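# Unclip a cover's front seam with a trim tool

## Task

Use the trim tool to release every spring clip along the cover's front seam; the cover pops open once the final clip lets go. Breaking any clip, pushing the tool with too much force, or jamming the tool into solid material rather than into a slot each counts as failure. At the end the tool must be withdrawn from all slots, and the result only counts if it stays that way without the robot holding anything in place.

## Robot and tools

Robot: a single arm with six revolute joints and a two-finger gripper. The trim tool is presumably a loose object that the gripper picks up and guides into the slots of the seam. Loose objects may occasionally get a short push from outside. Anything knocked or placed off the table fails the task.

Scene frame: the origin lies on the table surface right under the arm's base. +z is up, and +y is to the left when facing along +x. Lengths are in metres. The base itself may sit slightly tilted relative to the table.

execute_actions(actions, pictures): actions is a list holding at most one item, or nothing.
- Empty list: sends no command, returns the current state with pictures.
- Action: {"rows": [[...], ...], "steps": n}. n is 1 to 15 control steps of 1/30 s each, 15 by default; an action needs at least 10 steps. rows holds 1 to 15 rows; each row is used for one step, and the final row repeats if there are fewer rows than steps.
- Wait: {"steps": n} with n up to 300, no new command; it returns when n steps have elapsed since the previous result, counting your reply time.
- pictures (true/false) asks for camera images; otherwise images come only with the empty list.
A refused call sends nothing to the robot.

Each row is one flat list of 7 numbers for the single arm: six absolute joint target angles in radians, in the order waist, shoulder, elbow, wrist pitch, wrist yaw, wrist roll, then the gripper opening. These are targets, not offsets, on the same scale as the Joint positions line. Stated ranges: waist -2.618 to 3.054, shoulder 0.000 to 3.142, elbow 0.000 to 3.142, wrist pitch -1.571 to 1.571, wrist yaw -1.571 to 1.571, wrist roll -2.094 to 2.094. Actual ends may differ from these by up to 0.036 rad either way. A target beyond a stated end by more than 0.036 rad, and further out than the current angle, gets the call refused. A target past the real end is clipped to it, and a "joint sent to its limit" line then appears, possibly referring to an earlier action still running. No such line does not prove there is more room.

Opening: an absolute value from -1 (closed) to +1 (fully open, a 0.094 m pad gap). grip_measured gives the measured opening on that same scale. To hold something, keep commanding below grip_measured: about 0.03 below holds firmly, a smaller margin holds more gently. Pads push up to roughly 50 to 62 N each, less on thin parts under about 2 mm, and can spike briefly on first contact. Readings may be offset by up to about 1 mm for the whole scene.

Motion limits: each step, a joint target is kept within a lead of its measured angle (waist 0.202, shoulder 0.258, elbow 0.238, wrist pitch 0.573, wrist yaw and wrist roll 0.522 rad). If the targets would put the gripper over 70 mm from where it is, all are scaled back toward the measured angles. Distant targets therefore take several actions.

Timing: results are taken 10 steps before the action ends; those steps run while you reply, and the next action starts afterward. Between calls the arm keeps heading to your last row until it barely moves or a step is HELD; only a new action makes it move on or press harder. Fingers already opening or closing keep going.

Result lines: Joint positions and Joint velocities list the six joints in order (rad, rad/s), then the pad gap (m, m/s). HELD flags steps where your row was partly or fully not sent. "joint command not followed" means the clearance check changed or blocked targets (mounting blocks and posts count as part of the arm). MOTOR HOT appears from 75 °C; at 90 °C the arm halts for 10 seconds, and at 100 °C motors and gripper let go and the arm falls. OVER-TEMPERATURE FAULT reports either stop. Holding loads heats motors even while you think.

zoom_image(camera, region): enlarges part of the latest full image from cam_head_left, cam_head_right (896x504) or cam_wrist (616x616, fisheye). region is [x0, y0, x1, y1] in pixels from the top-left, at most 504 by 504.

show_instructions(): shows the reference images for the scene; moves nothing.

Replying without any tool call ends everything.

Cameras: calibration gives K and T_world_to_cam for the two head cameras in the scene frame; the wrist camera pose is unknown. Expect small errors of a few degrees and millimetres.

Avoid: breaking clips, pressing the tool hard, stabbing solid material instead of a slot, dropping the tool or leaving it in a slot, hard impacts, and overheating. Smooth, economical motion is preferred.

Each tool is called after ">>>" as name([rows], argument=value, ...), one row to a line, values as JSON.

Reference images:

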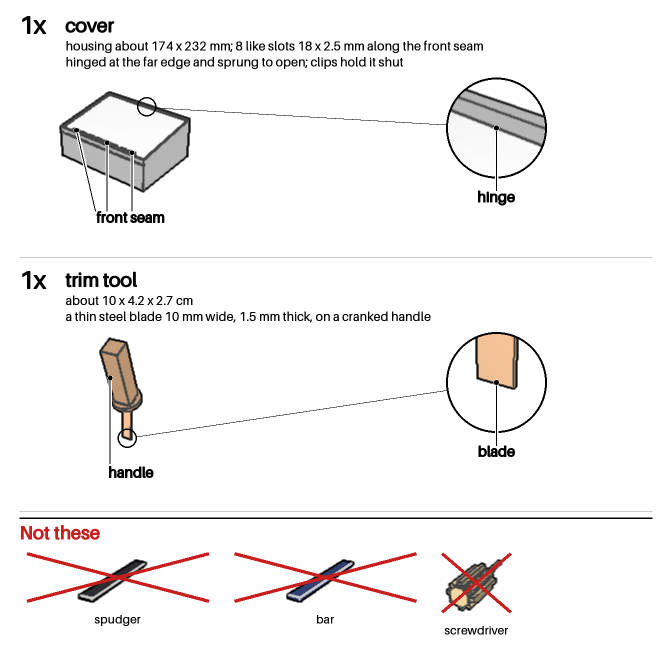

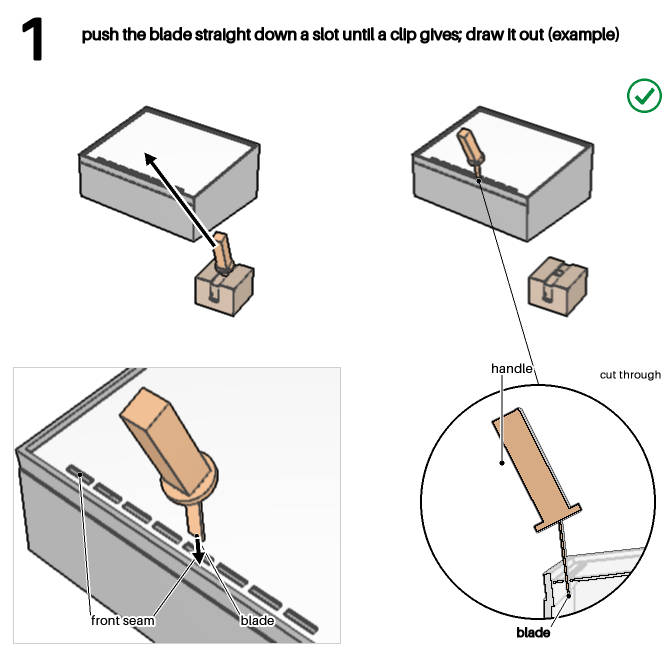

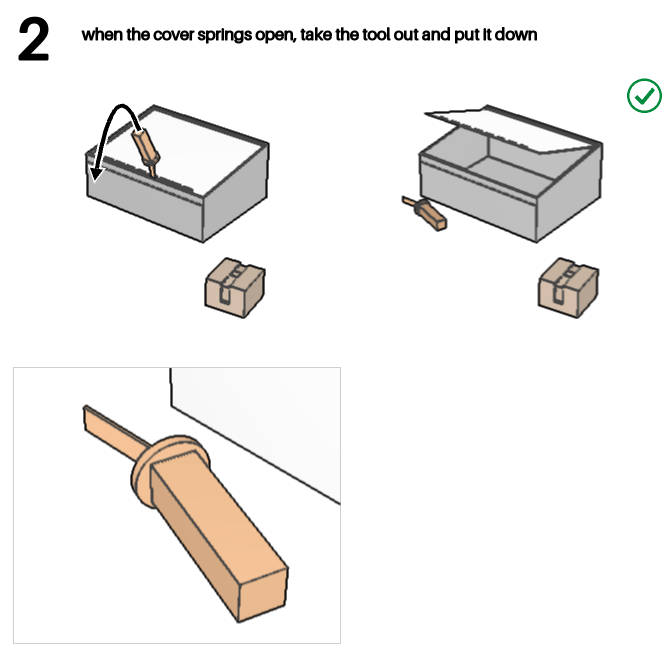

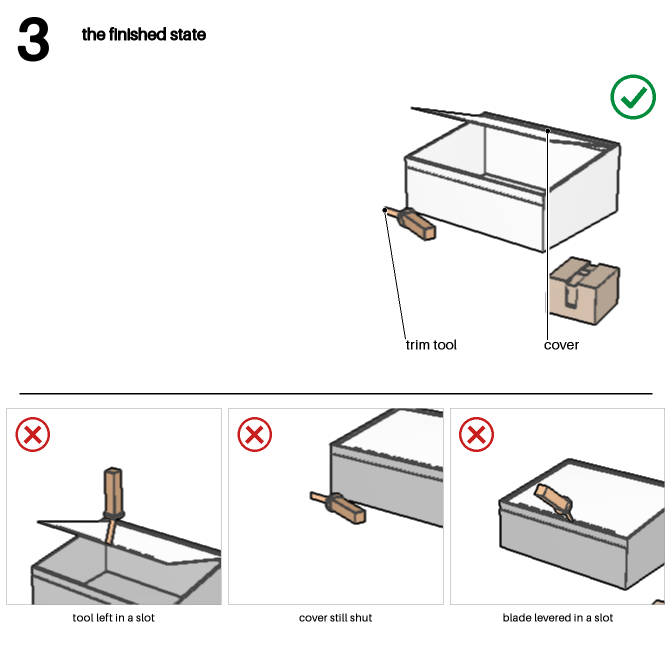

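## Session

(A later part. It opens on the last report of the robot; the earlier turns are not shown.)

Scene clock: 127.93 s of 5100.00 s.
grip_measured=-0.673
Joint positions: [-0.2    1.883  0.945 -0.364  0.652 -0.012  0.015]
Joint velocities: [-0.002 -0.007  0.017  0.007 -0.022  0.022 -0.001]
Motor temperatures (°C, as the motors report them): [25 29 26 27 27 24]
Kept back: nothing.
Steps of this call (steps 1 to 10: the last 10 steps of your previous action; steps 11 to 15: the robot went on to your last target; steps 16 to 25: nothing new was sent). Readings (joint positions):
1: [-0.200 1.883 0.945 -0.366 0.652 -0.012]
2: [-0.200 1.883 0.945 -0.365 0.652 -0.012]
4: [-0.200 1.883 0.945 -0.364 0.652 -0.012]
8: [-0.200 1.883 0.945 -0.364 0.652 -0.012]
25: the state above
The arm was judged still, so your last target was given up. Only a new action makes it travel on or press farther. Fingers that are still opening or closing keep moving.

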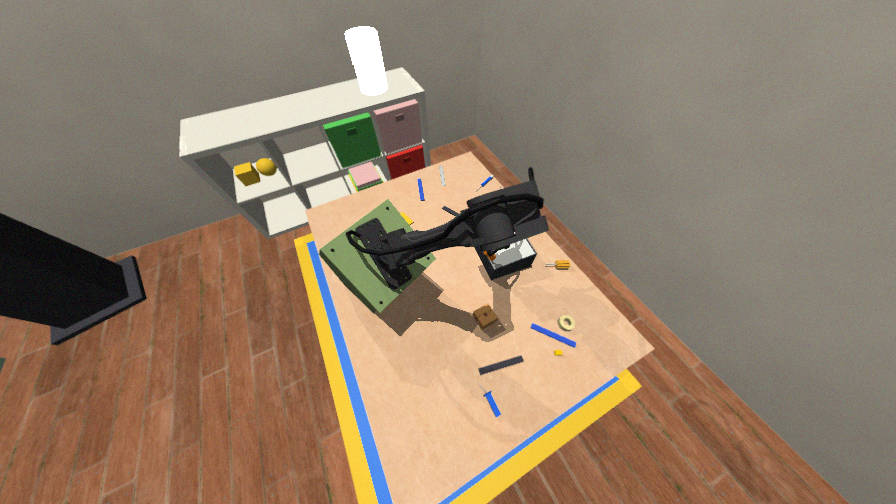

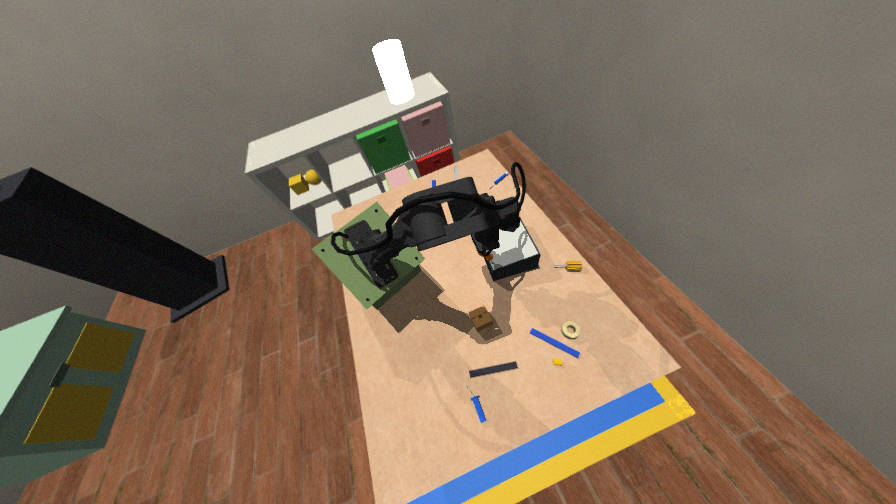

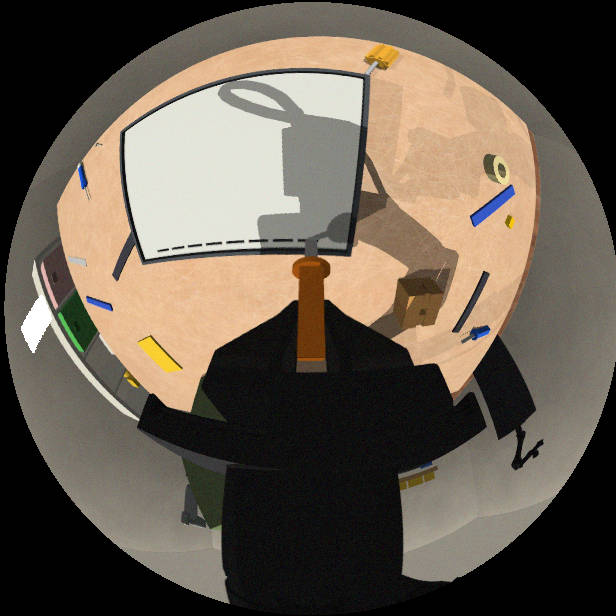

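>>> execute_actions([
  {"rows": [[-0.19,1.883,0.945,-0.364,0.655,-0.005,-0.72],[-0.183,1.883,0.945,-0.364,0.658,0.005,-0.72],[-0.178,1.883,0.945,-0.364,0.662,0.015,-0.72],[-0.176,1.883,0.945,-0.364,0.664,0.018,-0.72]], "steps": 12},
])

>>> execute_actions([
  {"steps": 20},
])

Scene clock: 134.17 s of 5100.00 s.
grip_measured=-0.673
Joint positions: [-0.2    1.883  0.945 -0.363  0.652 -0.011  0.015]
Joint velocities: [ 0.007 -0.022 -0.002  0.007 -0.037  0.081  0.001]
Motor temperatures (°C, as the motors report them): [25 29 26 27 27 24]
Steps of this call (steps 1 to 90: nothing new was sent; then 3.17 s passed at rest; steps 91 to 92: the first 2 steps of this action). Readings (joint positions):
91: [-0.200 1.883 0.945 -0.363 0.652 -0.012]
92: the state above

Scene clock: 134.83 s of 5100.00 s.
grip_measured=-0.673
Joint positions: [-0.2    1.883  0.945 -0.363  0.653  0.008  0.015]
Joint velocities: [-0.007 -0.002 -0.022  0.066 -0.037  0.022 -0.001]
Motor temperatures (°C, as the motors report them): [25 29 26 27 27 24]
Kept back: nothing.
Steps of this call (steps 1 to 10: the last 10 steps of your previous action; steps 11 to 20: the robot went on to your last target). Readings (joint positions):
1: [-0.200 1.883 0.945 -0.363 0.652 -0.008]
2: [-0.200 1.883 0.945 -0.363 0.652 -0.005]
4: [-0.200 1.883 0.945 -0.363 0.652 -0.000]
8: [-0.200 1.883 0.945 -0.363 0.653 0.005]
20: the state above

>>> execute_actions([
  {"rows": [[-0.165,1.883,0.945,-0.364,0.664,0.018,-0.72],[-0.165,1.883,0.945,-0.364,0.664,0.018,-0.72],[-0.165,1.883,0.945,-0.364,0.664,0.018,-0.72],[-0.172,1.883,0.945,-0.364,0.664,0.018,-0.72]], "steps": 12},
])

>>> execute_actions([
  {"steps": 20},
])

Scene clock: 135.93 s of 5100.00 s.
grip_measured=-0.673
Joint positions: [-0.195  1.883  0.945 -0.363  0.655  0.008  0.015]
Joint velocities: [ 0.095 -0.012  0.002  0.007 -0.007 -0.066 -0.001]
Motor temperatures (°C, as the motors report them): [25 29 26 27 27 24]
Steps of this call (steps 1 to 15: the robot went on to your last target; steps 16 to 31: nothing new was sent; steps 32 to 33: the first 2 steps of this action). Readings (joint positions):
32: [-0.199 1.883 0.945 -0.363 0.654 0.008]
33: the state above

Scene clock: 136.60 s of 5100.00 s.
grip_measured=-0.673
Joint positions: [-0.187  1.883  0.945 -0.363  0.655  0.008  0.015]
Joint velocities: [-0.007  0.007  0.007  0.022 -0.007  0.051  0.001]
Motor temperatures (°C, as the motors report them): [25 29 26 27 27 24]
Kept back: nothing.
Steps of this call (steps 1 to 10: the last 10 steps of your previous action; steps 11 to 15: the robot went on to your last target; steps 16 to 20: nothing new was sent). Readings (joint positions):
1: [-0.192 1.883 0.945 -0.363 0.655 0.008]
2: [-0.189 1.883 0.945 -0.363 0.655 0.008]
4: [-0.187 1.883 0.945 -0.363 0.655 0.008]
8: [-0.187 1.883 0.945 -0.363 0.655 0.008]
20: the state above
The arm was judged still, so your last target was given up. Only a new action makes it travel on or press farther. Fingers that are still opening or closing keep moving.

>>> execute_actions([
  {"rows": [[-0.187,1.911,0.945,-0.35,0.655,0.012,-0.72],[-0.187,1.911,0.945,-0.348,0.655,0.012,-0.72],[-0.187,1.911,0.945,-0.346,0.655,0.012,-0.72],[-0.187,1.897,0.945,-0.344,0.655,0.012,-0.72],[-0.187,1.897,0.945,-0.342,0.655,0.012,-0.72],[-0.187,1.897,0.945,-0.340,0.655,0.012,-0.72]], "steps": 12},
])

>>> execute_actions([
  {"steps": 20},
], pictures=true)

>>> zoom_image(camera="cam_wrist", region=[285, 220, 345, 260])

Scene clock: 143.70 s of 5100.00 s.
grip_measured=-0.673
Joint positions: [-0.187  1.886  0.945 -0.362  0.655  0.008  0.015]
Joint velocities: [ 0.007  0.081  0.002  0.095 -0.007 -0.051  0.   ]
Motor temperatures (°C, as the motors report them): [25 29 26 27 27 24]
Steps of this call (steps 1 to 90: nothing new was sent; then 4.03 s passed at rest; steps 91 to 92: the first 2 steps of this action). Readings (joint positions):
91: [-0.187 1.884 0.945 -0.363 0.655 0.008]
92: the state above

Scene clock: 144.37 s of 5100.00 s.
grip_measured=-0.673
Joint positions: [-0.187  1.891  0.945 -0.355  0.655  0.008  0.015]
Joint velocities: [-0.002  0.002 -0.002  0.051 -0.095 -0.051 -0.   ]
Motor temperatures (°C, as the motors report them): [25 29 26 27 27 24]
Kept back: nothing.
Steps of this call (steps 1 to 10: the last 10 steps of your previous action; steps 11 to 15: the robot went on to your last target; steps 16 to 20: nothing new was sent). Readings (joint positions):
1: [-0.187 1.889 0.945 -0.361 0.655 0.008]
2: [-0.187 1.890 0.945 -0.361 0.655 0.008]
4: [-0.187 1.891 0.945 -0.360 0.655 0.008]
8: [-0.187 1.891 0.945 -0.356 0.655 0.008]
20: the state above
The arm was judged still, so your last target was given up. Only a new action makes it travel on or press farther. Fingers that are still opening or closing keep moving.

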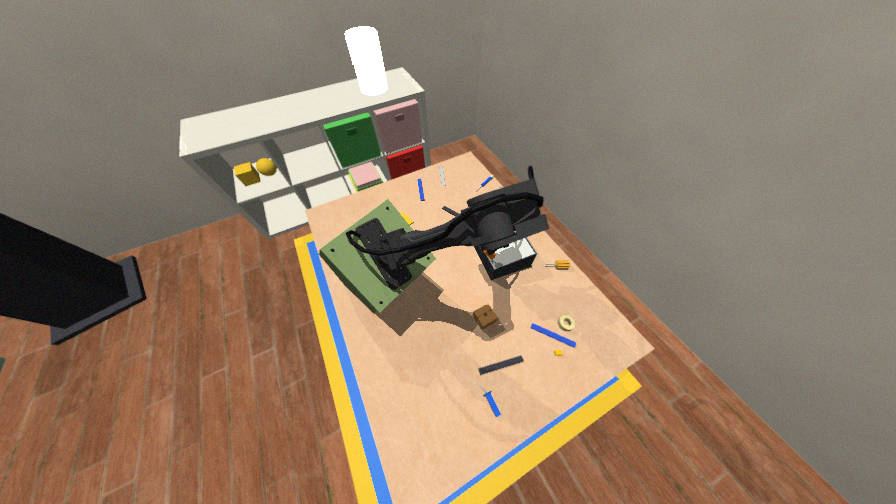

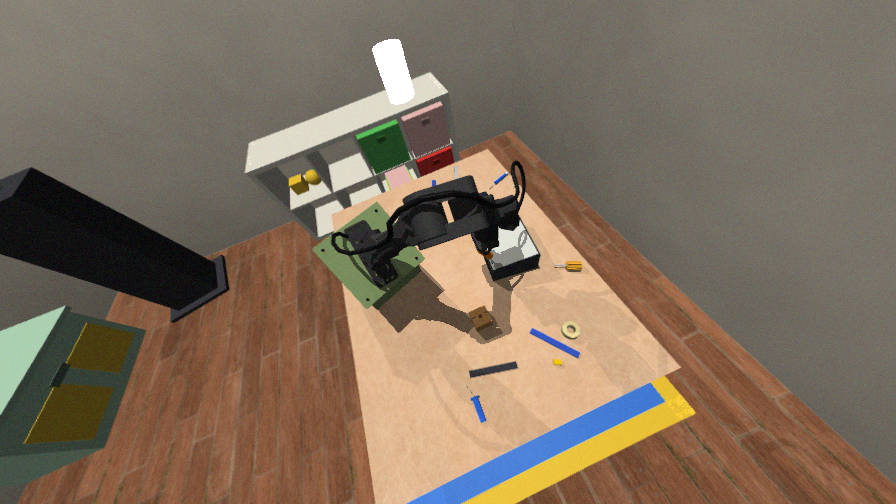

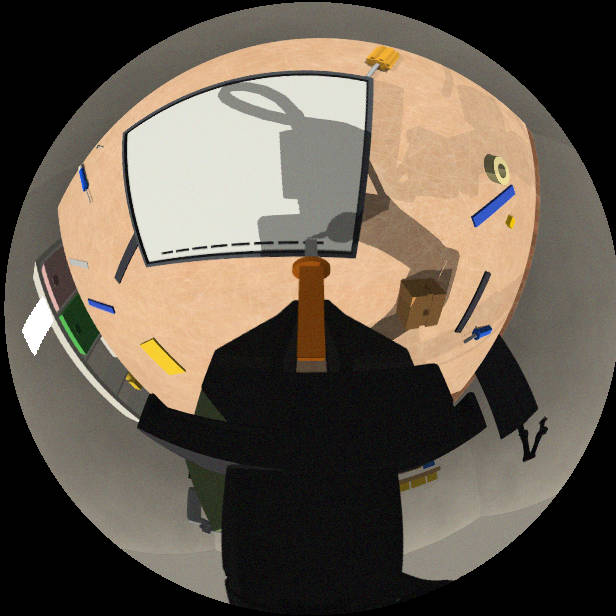

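Region (285, 220, 345, 260) of cam_wrist's 616x616 image, scaled by 8.400, with more detail than that image has.

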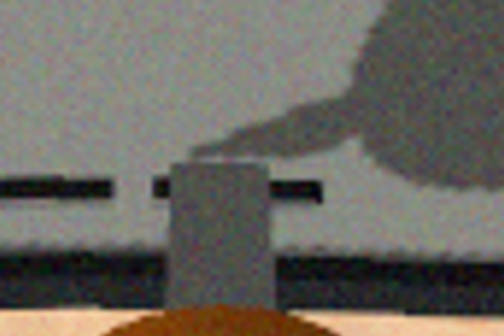

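>>> execute_actions([
  {"rows": [[-0.187,1.891,0.945,-0.372,0.655,0.008,-0.72],[-0.187,1.891,0.945,-0.378,0.655,0.008,-0.72],[-0.187,1.891,0.945,-0.381,0.655,0.008,-0.72]], "steps": 12},
])

>>> execute_actions([
  {"steps": 20},
], pictures=true)

>>> zoom_image(camera="cam_wrist", region=[285, 220, 345, 260])

Scene clock: 146.13 s of 5100.00 s.
grip_measured=-0.673
Joint positions: [-0.187  1.891  0.945 -0.356  0.655  0.008  0.015]
Joint velocities: [-0.007 -0.007  0.007 -0.095  0.007  0.022 -0.   ]
Motor temperatures (°C, as the motors report them): [25 29 26 27 27 24]
Steps of this call (steps 1 to 51: nothing new was sent; steps 52 to 53: the first 2 steps of this action). Readings (joint positions):
52: [-0.187 1.891 0.945 -0.355 0.655 0.008]
53: the state above

Scene clock: 146.80 s of 5100.00 s.
grip_measured=-0.673
Joint positions: [-0.187  1.891  0.945 -0.365  0.655  0.008  0.015]
Joint velocities: [ 0.012 -0.012 -0.007 -0.037 -0.037 -0.081  0.   ]
Motor temperatures (°C, as the motors report them): [25 29 26 27 27 24]
Kept back: nothing.
Steps of this call (steps 1 to 10: the last 10 steps of your previous action; steps 11 to 15: the robot went on to your last target; steps 16 to 20: nothing new was sent). Readings (joint positions):
1: [-0.187 1.891 0.945 -0.357 0.655 0.008]
2: [-0.187 1.891 0.945 -0.359 0.655 0.008]
4: [-0.187 1.891 0.945 -0.361 0.655 0.008]
8: [-0.187 1.891 0.945 -0.364 0.655 0.008]
20: the state above
The arm was judged still, so your last target was given up. Only a new action makes it travel on or press farther. Fingers that are still opening or closing keep moving.

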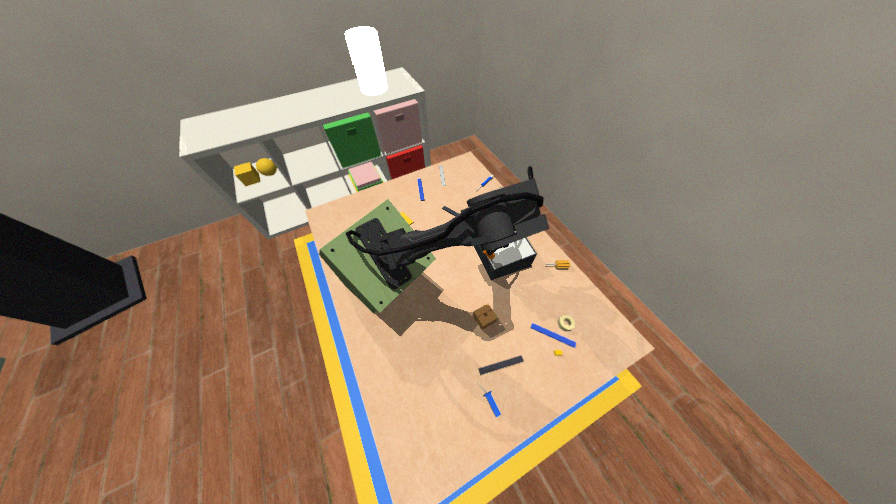

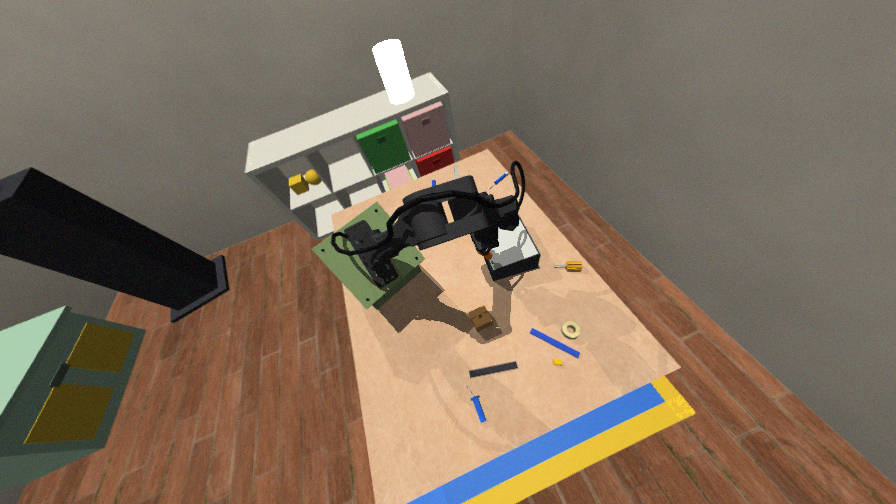

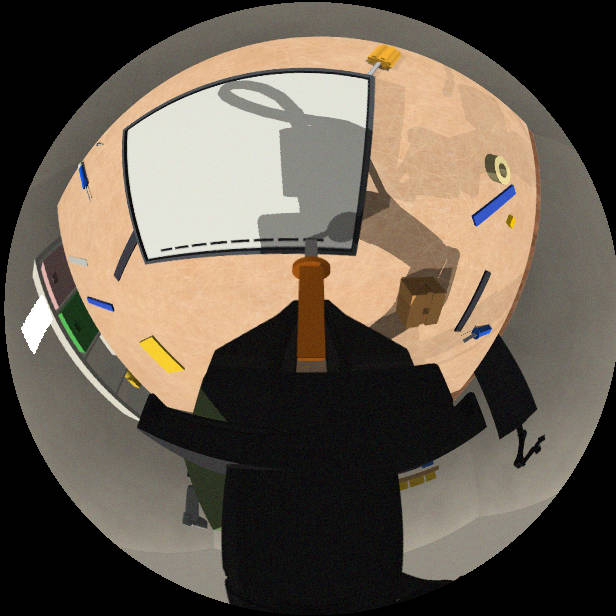

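Region (285, 220, 345, 260) of cam_wrist's 616x616 image, scaled by 8.400, with more detail than that image has.

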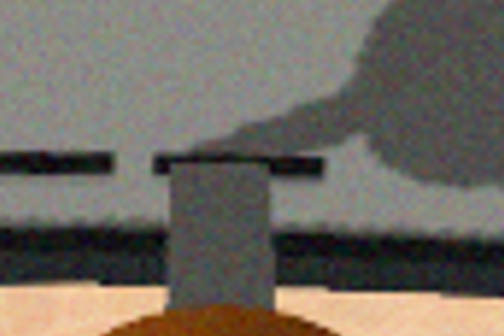

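>>> execute_actions([
  {"rows": [[-0.187,1.891,0.945,-0.372,0.655,0.03,-0.72],[-0.187,1.891,0.945,-0.372,0.655,0.04,-0.72],[-0.187,1.891,0.945,-0.372,0.655,0.047,-0.72]], "steps": 12},
])

>>> execute_actions([
  {"steps": 20},
], pictures=true)

>>> zoom_image(camera="cam_wrist", region=[285, 220, 345, 260])

Scene clock: 147.50 s of 5100.00 s.
grip_measured=-0.673
Joint positions: [-0.187  1.891  0.945 -0.365  0.655  0.014  0.015]
Joint velocities: [ 0.012 -0.007 -0.007 -0.037  0.022  0.139  0.001]
Motor temperatures (°C, as the motors report them): [25 29 26 27 27 24]
Steps of this call (steps 1 to 19: nothing new was sent; steps 20 to 21: the first 2 steps of this action). Readings (joint positions):
20: [-0.187 1.891 0.945 -0.365 0.655 0.010]
21: the state above

Scene clock: 148.17 s of 5100.00 s.
grip_measured=-0.673
Joint positions: [-0.187  1.891  0.945 -0.365  0.655  0.037  0.015]
Joint velocities: [-0.007  0.002 -0.002 -0.007 -0.037 -0.095  0.   ]
Motor temperatures (°C, as the motors report them): [25 29 26 27 27 24]
Kept back: nothing.
Steps of this call (steps 1 to 10: the last 10 steps of your previous action; steps 11 to 20: the robot went on to your last target). Readings (joint positions):
1: [-0.187 1.891 0.945 -0.365 0.655 0.019]
2: [-0.187 1.891 0.945 -0.365 0.655 0.022]
4: [-0.187 1.891 0.945 -0.365 0.655 0.028]
8: [-0.187 1.891 0.945 -0.365 0.655 0.033]
20: the state above

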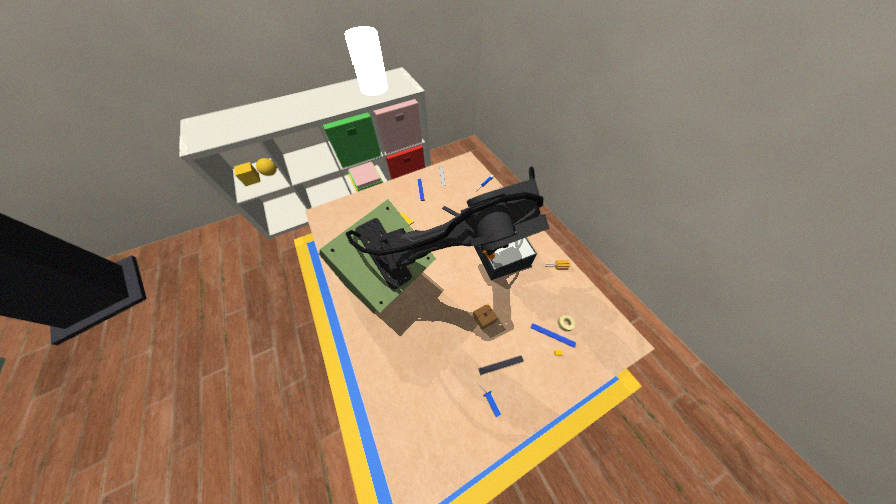

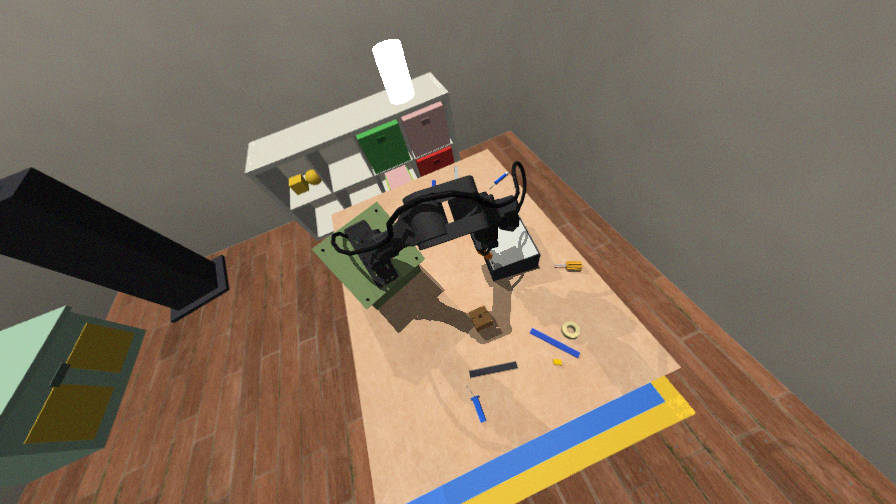

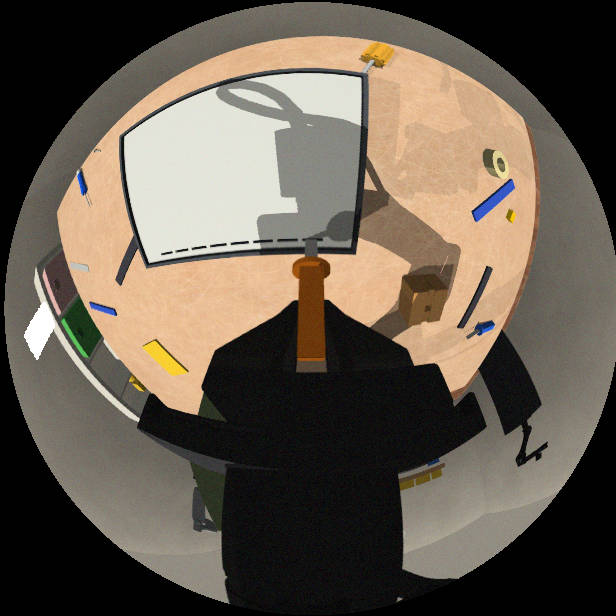

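Region (285, 220, 345, 260) of cam_wrist's 616x616 image, scaled by 8.400, with more detail than that image has.

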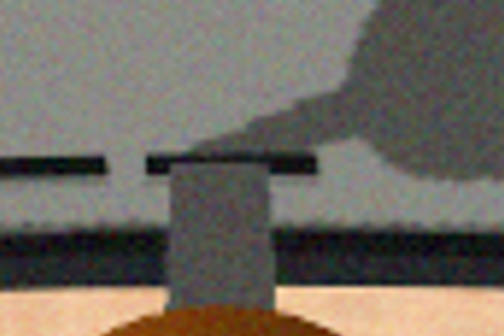

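>>> execute_actions([
  {"rows": [[-0.195,1.891,0.945,-0.372,0.655,0.04,-0.72],[-0.198,1.891,0.945,-0.372,0.655,0.04,-0.72],[-0.200,1.891,0.945,-0.372,0.655,0.04,-0.72]], "steps": 12},
])

>>> execute_actions([
  {"steps": 20},
], pictures=true)

>>> zoom_image(camera="cam_wrist", region=[285, 220, 345, 260])

Scene clock: 149.33 s of 5100.00 s.
grip_measured=-0.673
Joint positions: [-0.187  1.891  0.945 -0.365  0.655  0.037  0.015]
Joint velocities: [-0.012 -0.002 -0.007 -0.022 -0.037  0.125 -0.   ]
Motor temperatures (°C, as the motors report them): [25 29 26 27 27 24]
Steps of this call (steps 1 to 15: the robot went on to your last target; steps 16 to 33: nothing new was sent; steps 34 to 35: the first 2 steps of this action). Readings (joint positions):
34: [-0.187 1.891 0.945 -0.365 0.655 0.037]
35: the state above

Scene clock: 150.00 s of 5100.00 s.
grip_measured=-0.673
Joint positions: [-0.196  1.891  0.945 -0.365  0.655  0.037  0.015]
Joint velocities: [ 0.002 -0.012 -0.017  0.007  0.007  0.066  0.   ]
Motor temperatures (°C, as the motors report them): [25 29 26 27 27 24]
Kept back: nothing.
Steps of this call (steps 1 to 10: the last 10 steps of your previous action; steps 11 to 15: the robot went on to your last target; steps 16 to 20: nothing new was sent). Readings (joint positions):
1: [-0.189 1.891 0.945 -0.365 0.655 0.037]
2: [-0.191 1.891 0.945 -0.365 0.655 0.037]
4: [-0.195 1.891 0.945 -0.365 0.655 0.037]
8: [-0.196 1.891 0.945 -0.365 0.655 0.037]
20: the state above
The arm was judged still, so your last target was given up. Only a new action makes it travel on or press farther. Fingers that are still opening or closing keep moving.

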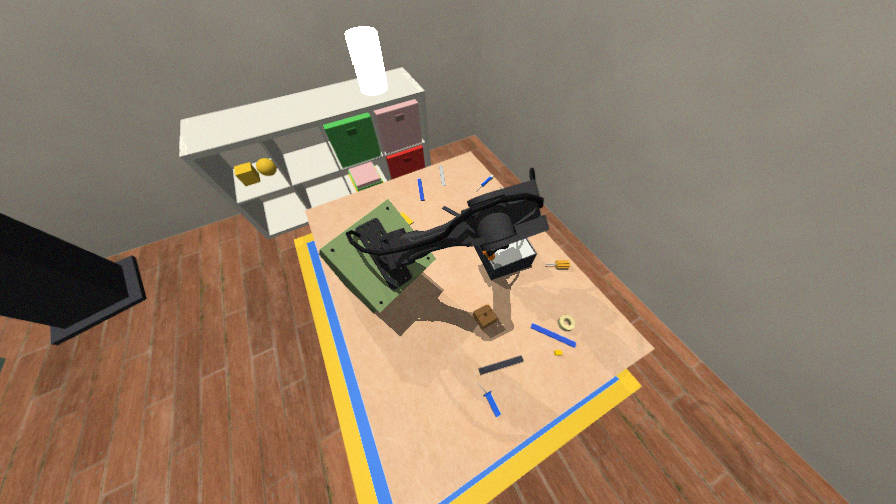

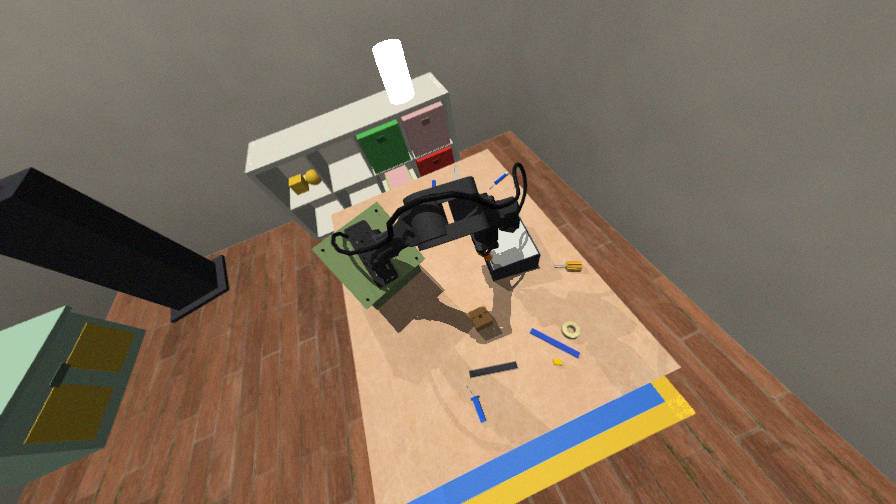

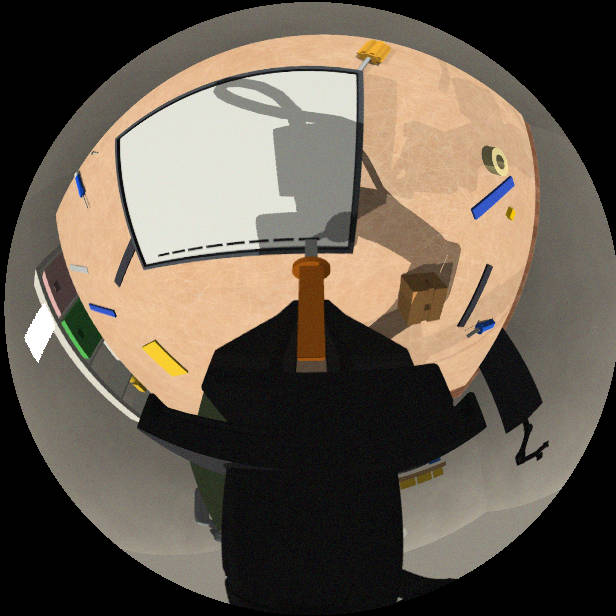

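Region (285, 220, 345, 260) of cam_wrist's 616x616 image, scaled by 8.400, with more detail than that image has.

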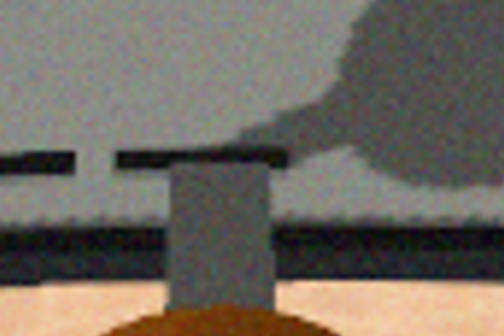

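>>> execute_actions([
  {"rows": [[-0.196,1.891,0.945,-0.355,0.655,0.04,-0.72],[-0.196,1.891,0.945,-0.350,0.655,0.04,-0.72],[-0.196,1.891,0.945,-0.346,0.655,0.04,-0.72]], "steps": 12},
])

>>> execute_actions([
  {"steps": 20},
], pictures=true)

>>> zoom_image(camera="cam_wrist", region=[285, 220, 345, 260])

Scene clock: 152.03 s of 5100.00 s.
grip_measured=-0.673
Joint positions: [-0.196  1.891  0.945 -0.365  0.655  0.037  0.015]
Joint velocities: [-0.002  0.007 -0.007 -0.007 -0.022 -0.007 -0.001]
Motor temperatures (°C, as the motors report them): [25 29 26 27 27 24]
Steps of this call (steps 1 to 59: nothing new was sent; steps 60 to 61: the first 2 steps of this action). Readings (joint positions):
60: [-0.196 1.891 0.945 -0.365 0.655 0.037]
61: the state above

Scene clock: 152.70 s of 5100.00 s.
grip_measured=-0.673
Joint positions: [-0.196  1.891  0.945 -0.361  0.655  0.037  0.015]
Joint velocities: [ 0.002  0.007 -0.017 -0.037 -0.022 -0.022  0.001]
Motor temperatures (°C, as the motors report them): [25 29 26 27 27 24]
Kept back: nothing.
Steps of this call (steps 1 to 10: the last 10 steps of your previous action; steps 11 to 15: the robot went on to your last target; steps 16 to 20: nothing new was sent). Readings (joint positions):
1: [-0.196 1.891 0.945 -0.364 0.655 0.037]
2: [-0.196 1.891 0.945 -0.364 0.655 0.037]
4: [-0.196 1.891 0.945 -0.363 0.655 0.037]
8: [-0.196 1.891 0.945 -0.361 0.655 0.037]
20: the state above
The arm was judged still, so your last target was given up. Only a new action makes it travel on or press farther. Fingers that are still opening or closing keep moving.

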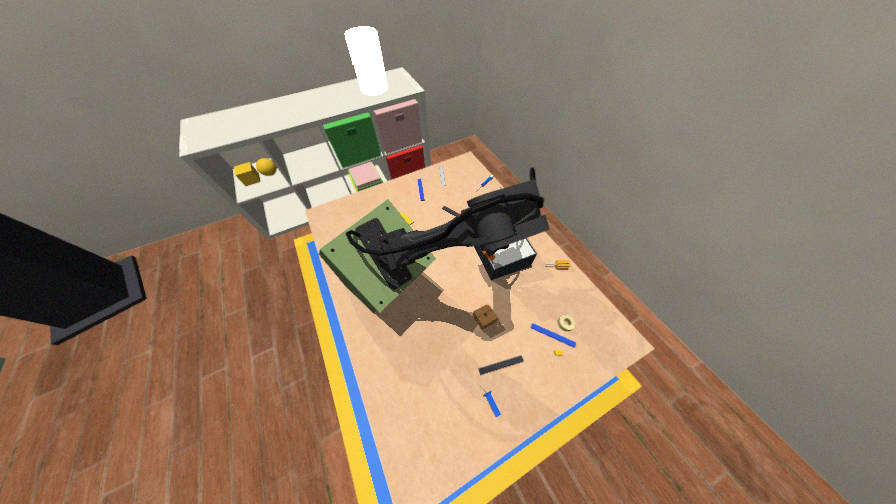

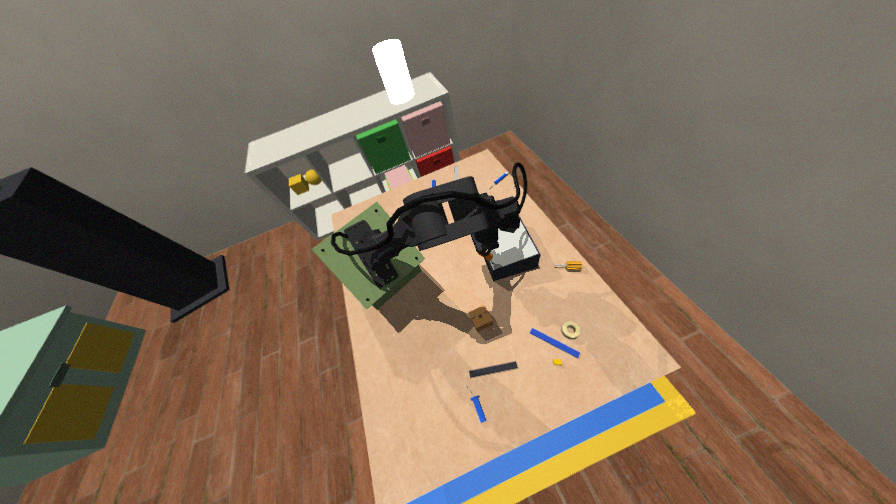

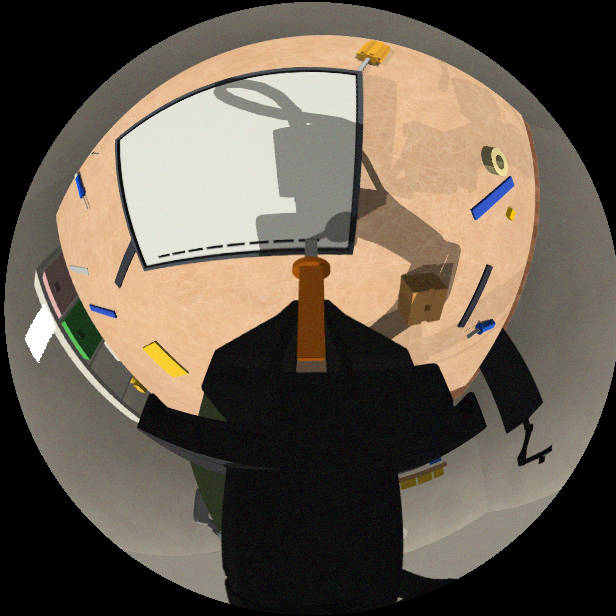

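Region (285, 220, 345, 260) of cam_wrist's 616x616 image, scaled by 8.400, with more detail than that image has.

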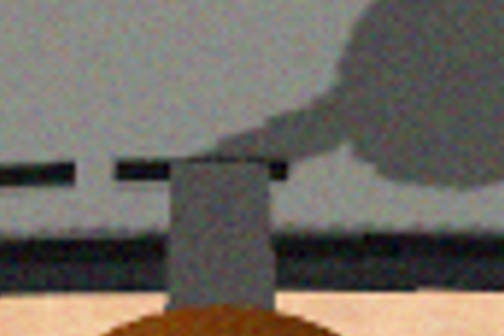

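>>> execute_actions(actions=[])

Scene clock: 154.47 s of 5100.00 s.
grip_measured=-0.673
Joint positions: [-0.196  1.891  0.945 -0.361  0.655  0.037  0.015]
Joint velocities: [-0.002 -0.012 -0.002 -0.037 -0.007 -0.081 -0.   ]
Motor temperatures (°C, as the motors report them): [25 29 26 27 27 24]
Kept back: nothing.
Steps of this call (steps 1 to 53: nothing new was sent). Readings (joint positions):
1: [-0.196 1.891 0.945 -0.361 0.655 0.037]
2: [-0.196 1.891 0.945 -0.361 0.655 0.037]
4: [-0.196 1.891 0.945 -0.361 0.655 0.037]
8: [-0.196 1.891 0.945 -0.361 0.655 0.037]
53: the state above

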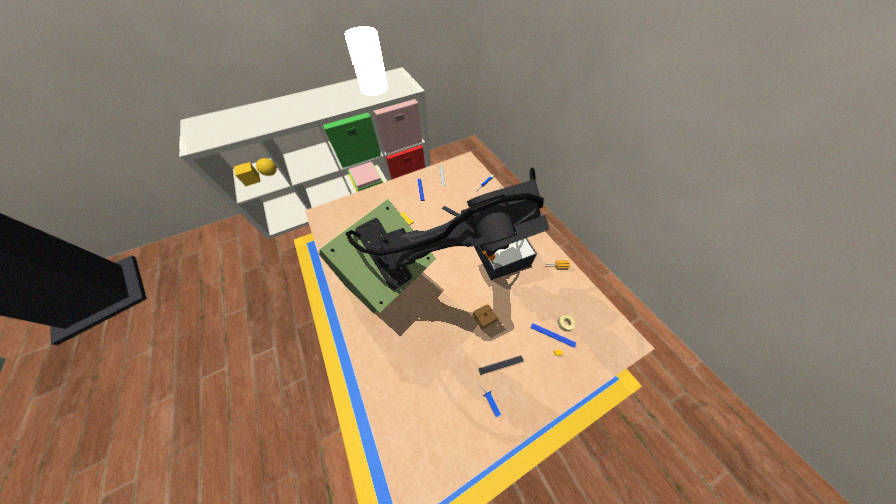

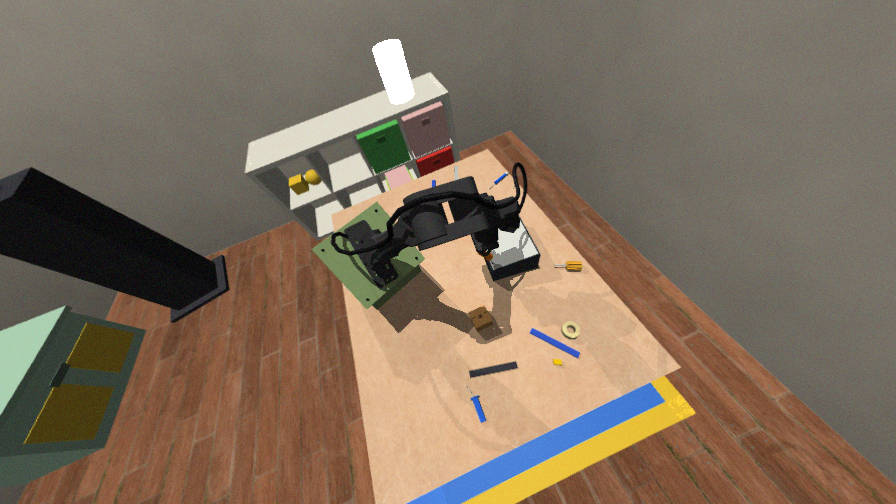

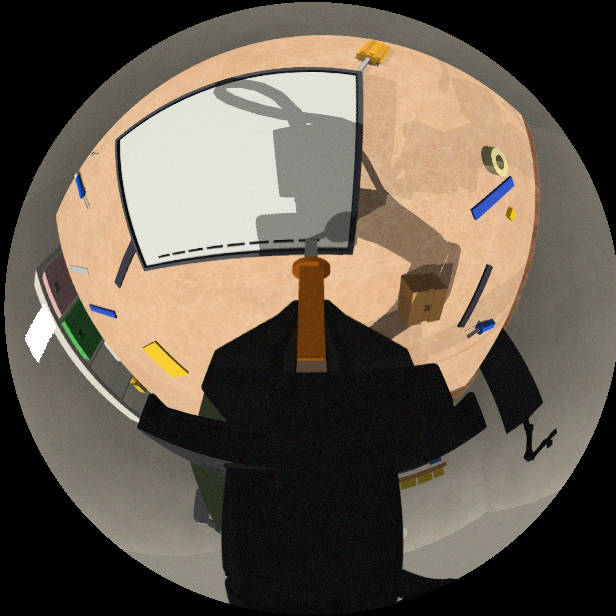

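>>> zoom_image(camera="cam_wrist", region=[285, 220, 345, 260])

Region (285, 220, 345, 260) of cam_wrist's 616x616 image, scaled by 8.400, with more detail than that image has.

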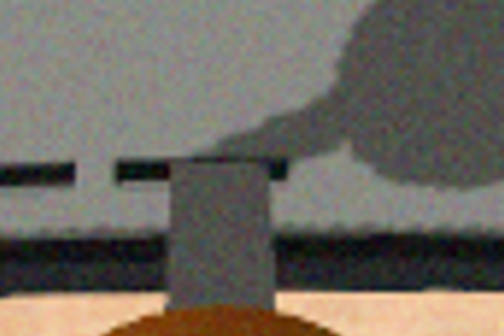

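>>> execute_actions([
  {"rows": [[-0.196,1.915,0.945,-0.345,0.655,0.04,-0.72],[-0.196,1.918,0.945,-0.344,0.655,0.04,-0.72],[-0.196,1.920,0.945,-0.343,0.655,0.04,-0.72],[-0.196,1.921,0.945,-0.343,0.655,0.04,-0.72],[-0.196,1.921,0.945,-0.343,0.655,0.04,-0.72],[-0.196,1.921,0.945,-0.343,0.655,0.04,-0.72],[-0.196,1.905,0.945,-0.343,0.655,0.04,-0.72]], "steps": 12},
])

>>> execute_actions([
  {"steps": 15},
], pictures=true)

>>> zoom_image(camera="cam_wrist", region=[285, 220, 345, 260])

Scene clock: 155.70 s of 5100.00 s.
grip_measured=-0.673
Joint positions: [-0.196  1.892  0.945 -0.36   0.655  0.037  0.015]
Joint velocities: [-0.007  0.046  0.022  0.022  0.051 -0.022  0.001]
Motor temperatures (°C, as the motors report them): [25 29 26 27 27 24]
Steps of this call (steps 1 to 35: nothing new was sent; steps 36 to 37: the first 2 steps of this action). Readings (joint positions):
36: [-0.196 1.891 0.945 -0.361 0.655 0.037]
37: the state above

Scene clock: 156.20 s of 5100.00 s.
grip_measured=-0.673
Joint positions: [-0.196  1.902  0.945 -0.35   0.655  0.037  0.015]
Joint velocities: [-0.002  0.017  0.017  0.066  0.007 -0.051 -0.   ]
Motor temperatures (°C, as the motors report them): [25 29 26 27 27 24]
Kept back: nothing.
Steps of this call (steps 1 to 10: the last 10 steps of your previous action; steps 11 to 15: the robot went on to your last target). Readings (joint positions):
1: [-0.196 1.894 0.945 -0.358 0.655 0.037]
2: [-0.196 1.897 0.945 -0.357 0.655 0.037]
4: [-0.196 1.902 0.945 -0.352 0.655 0.037]
8: [-0.196 1.902 0.945 -0.350 0.655 0.037]
15: the state above

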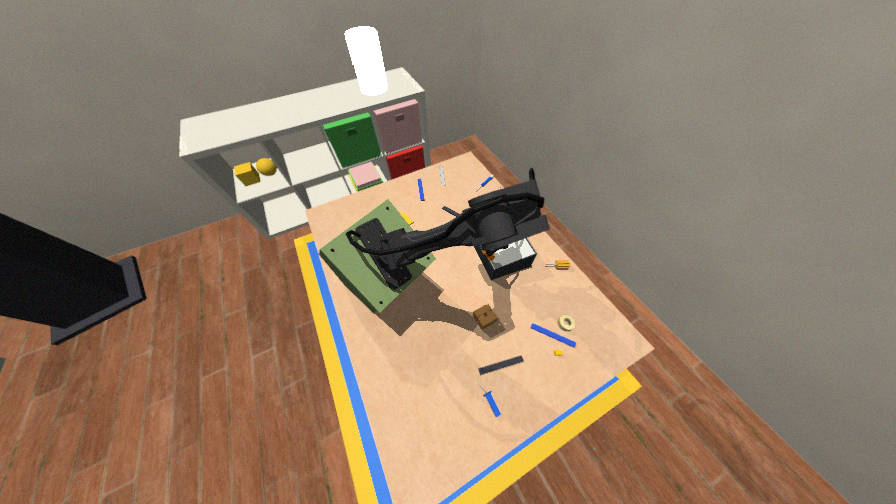

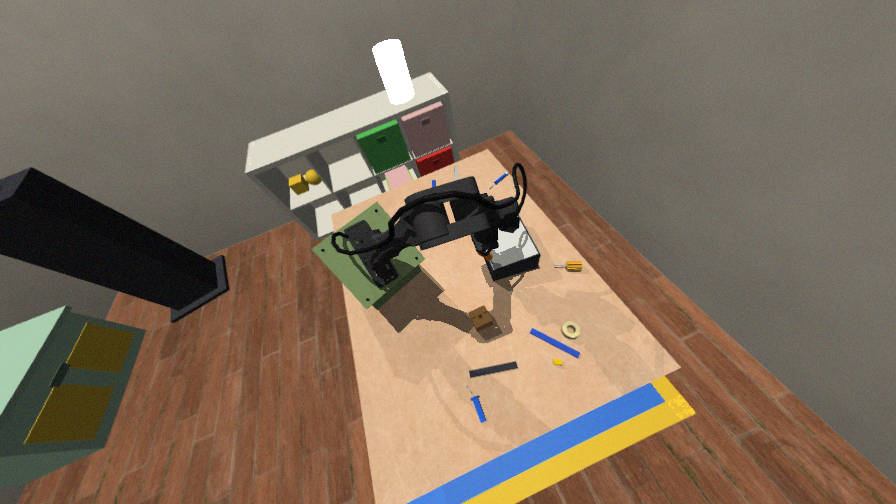

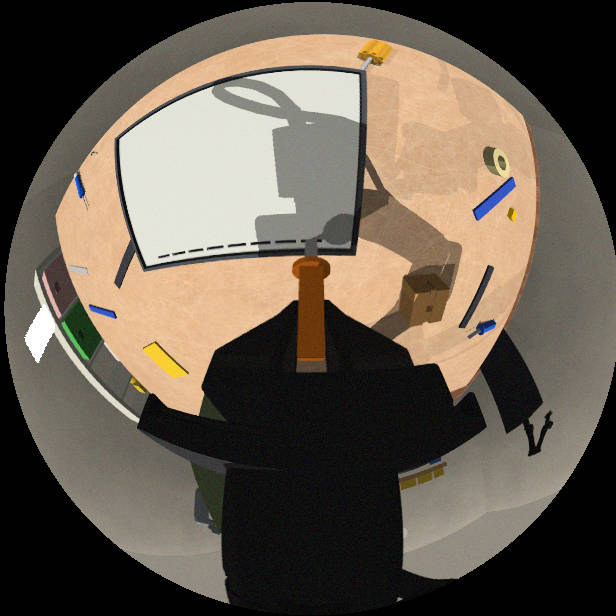

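Region (285, 220, 345, 260) of cam_wrist's 616x616 image, scaled by 8.400, with more detail than that image has.

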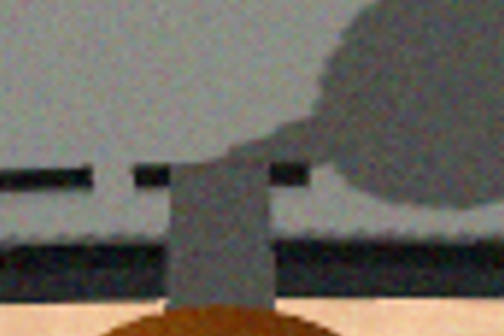

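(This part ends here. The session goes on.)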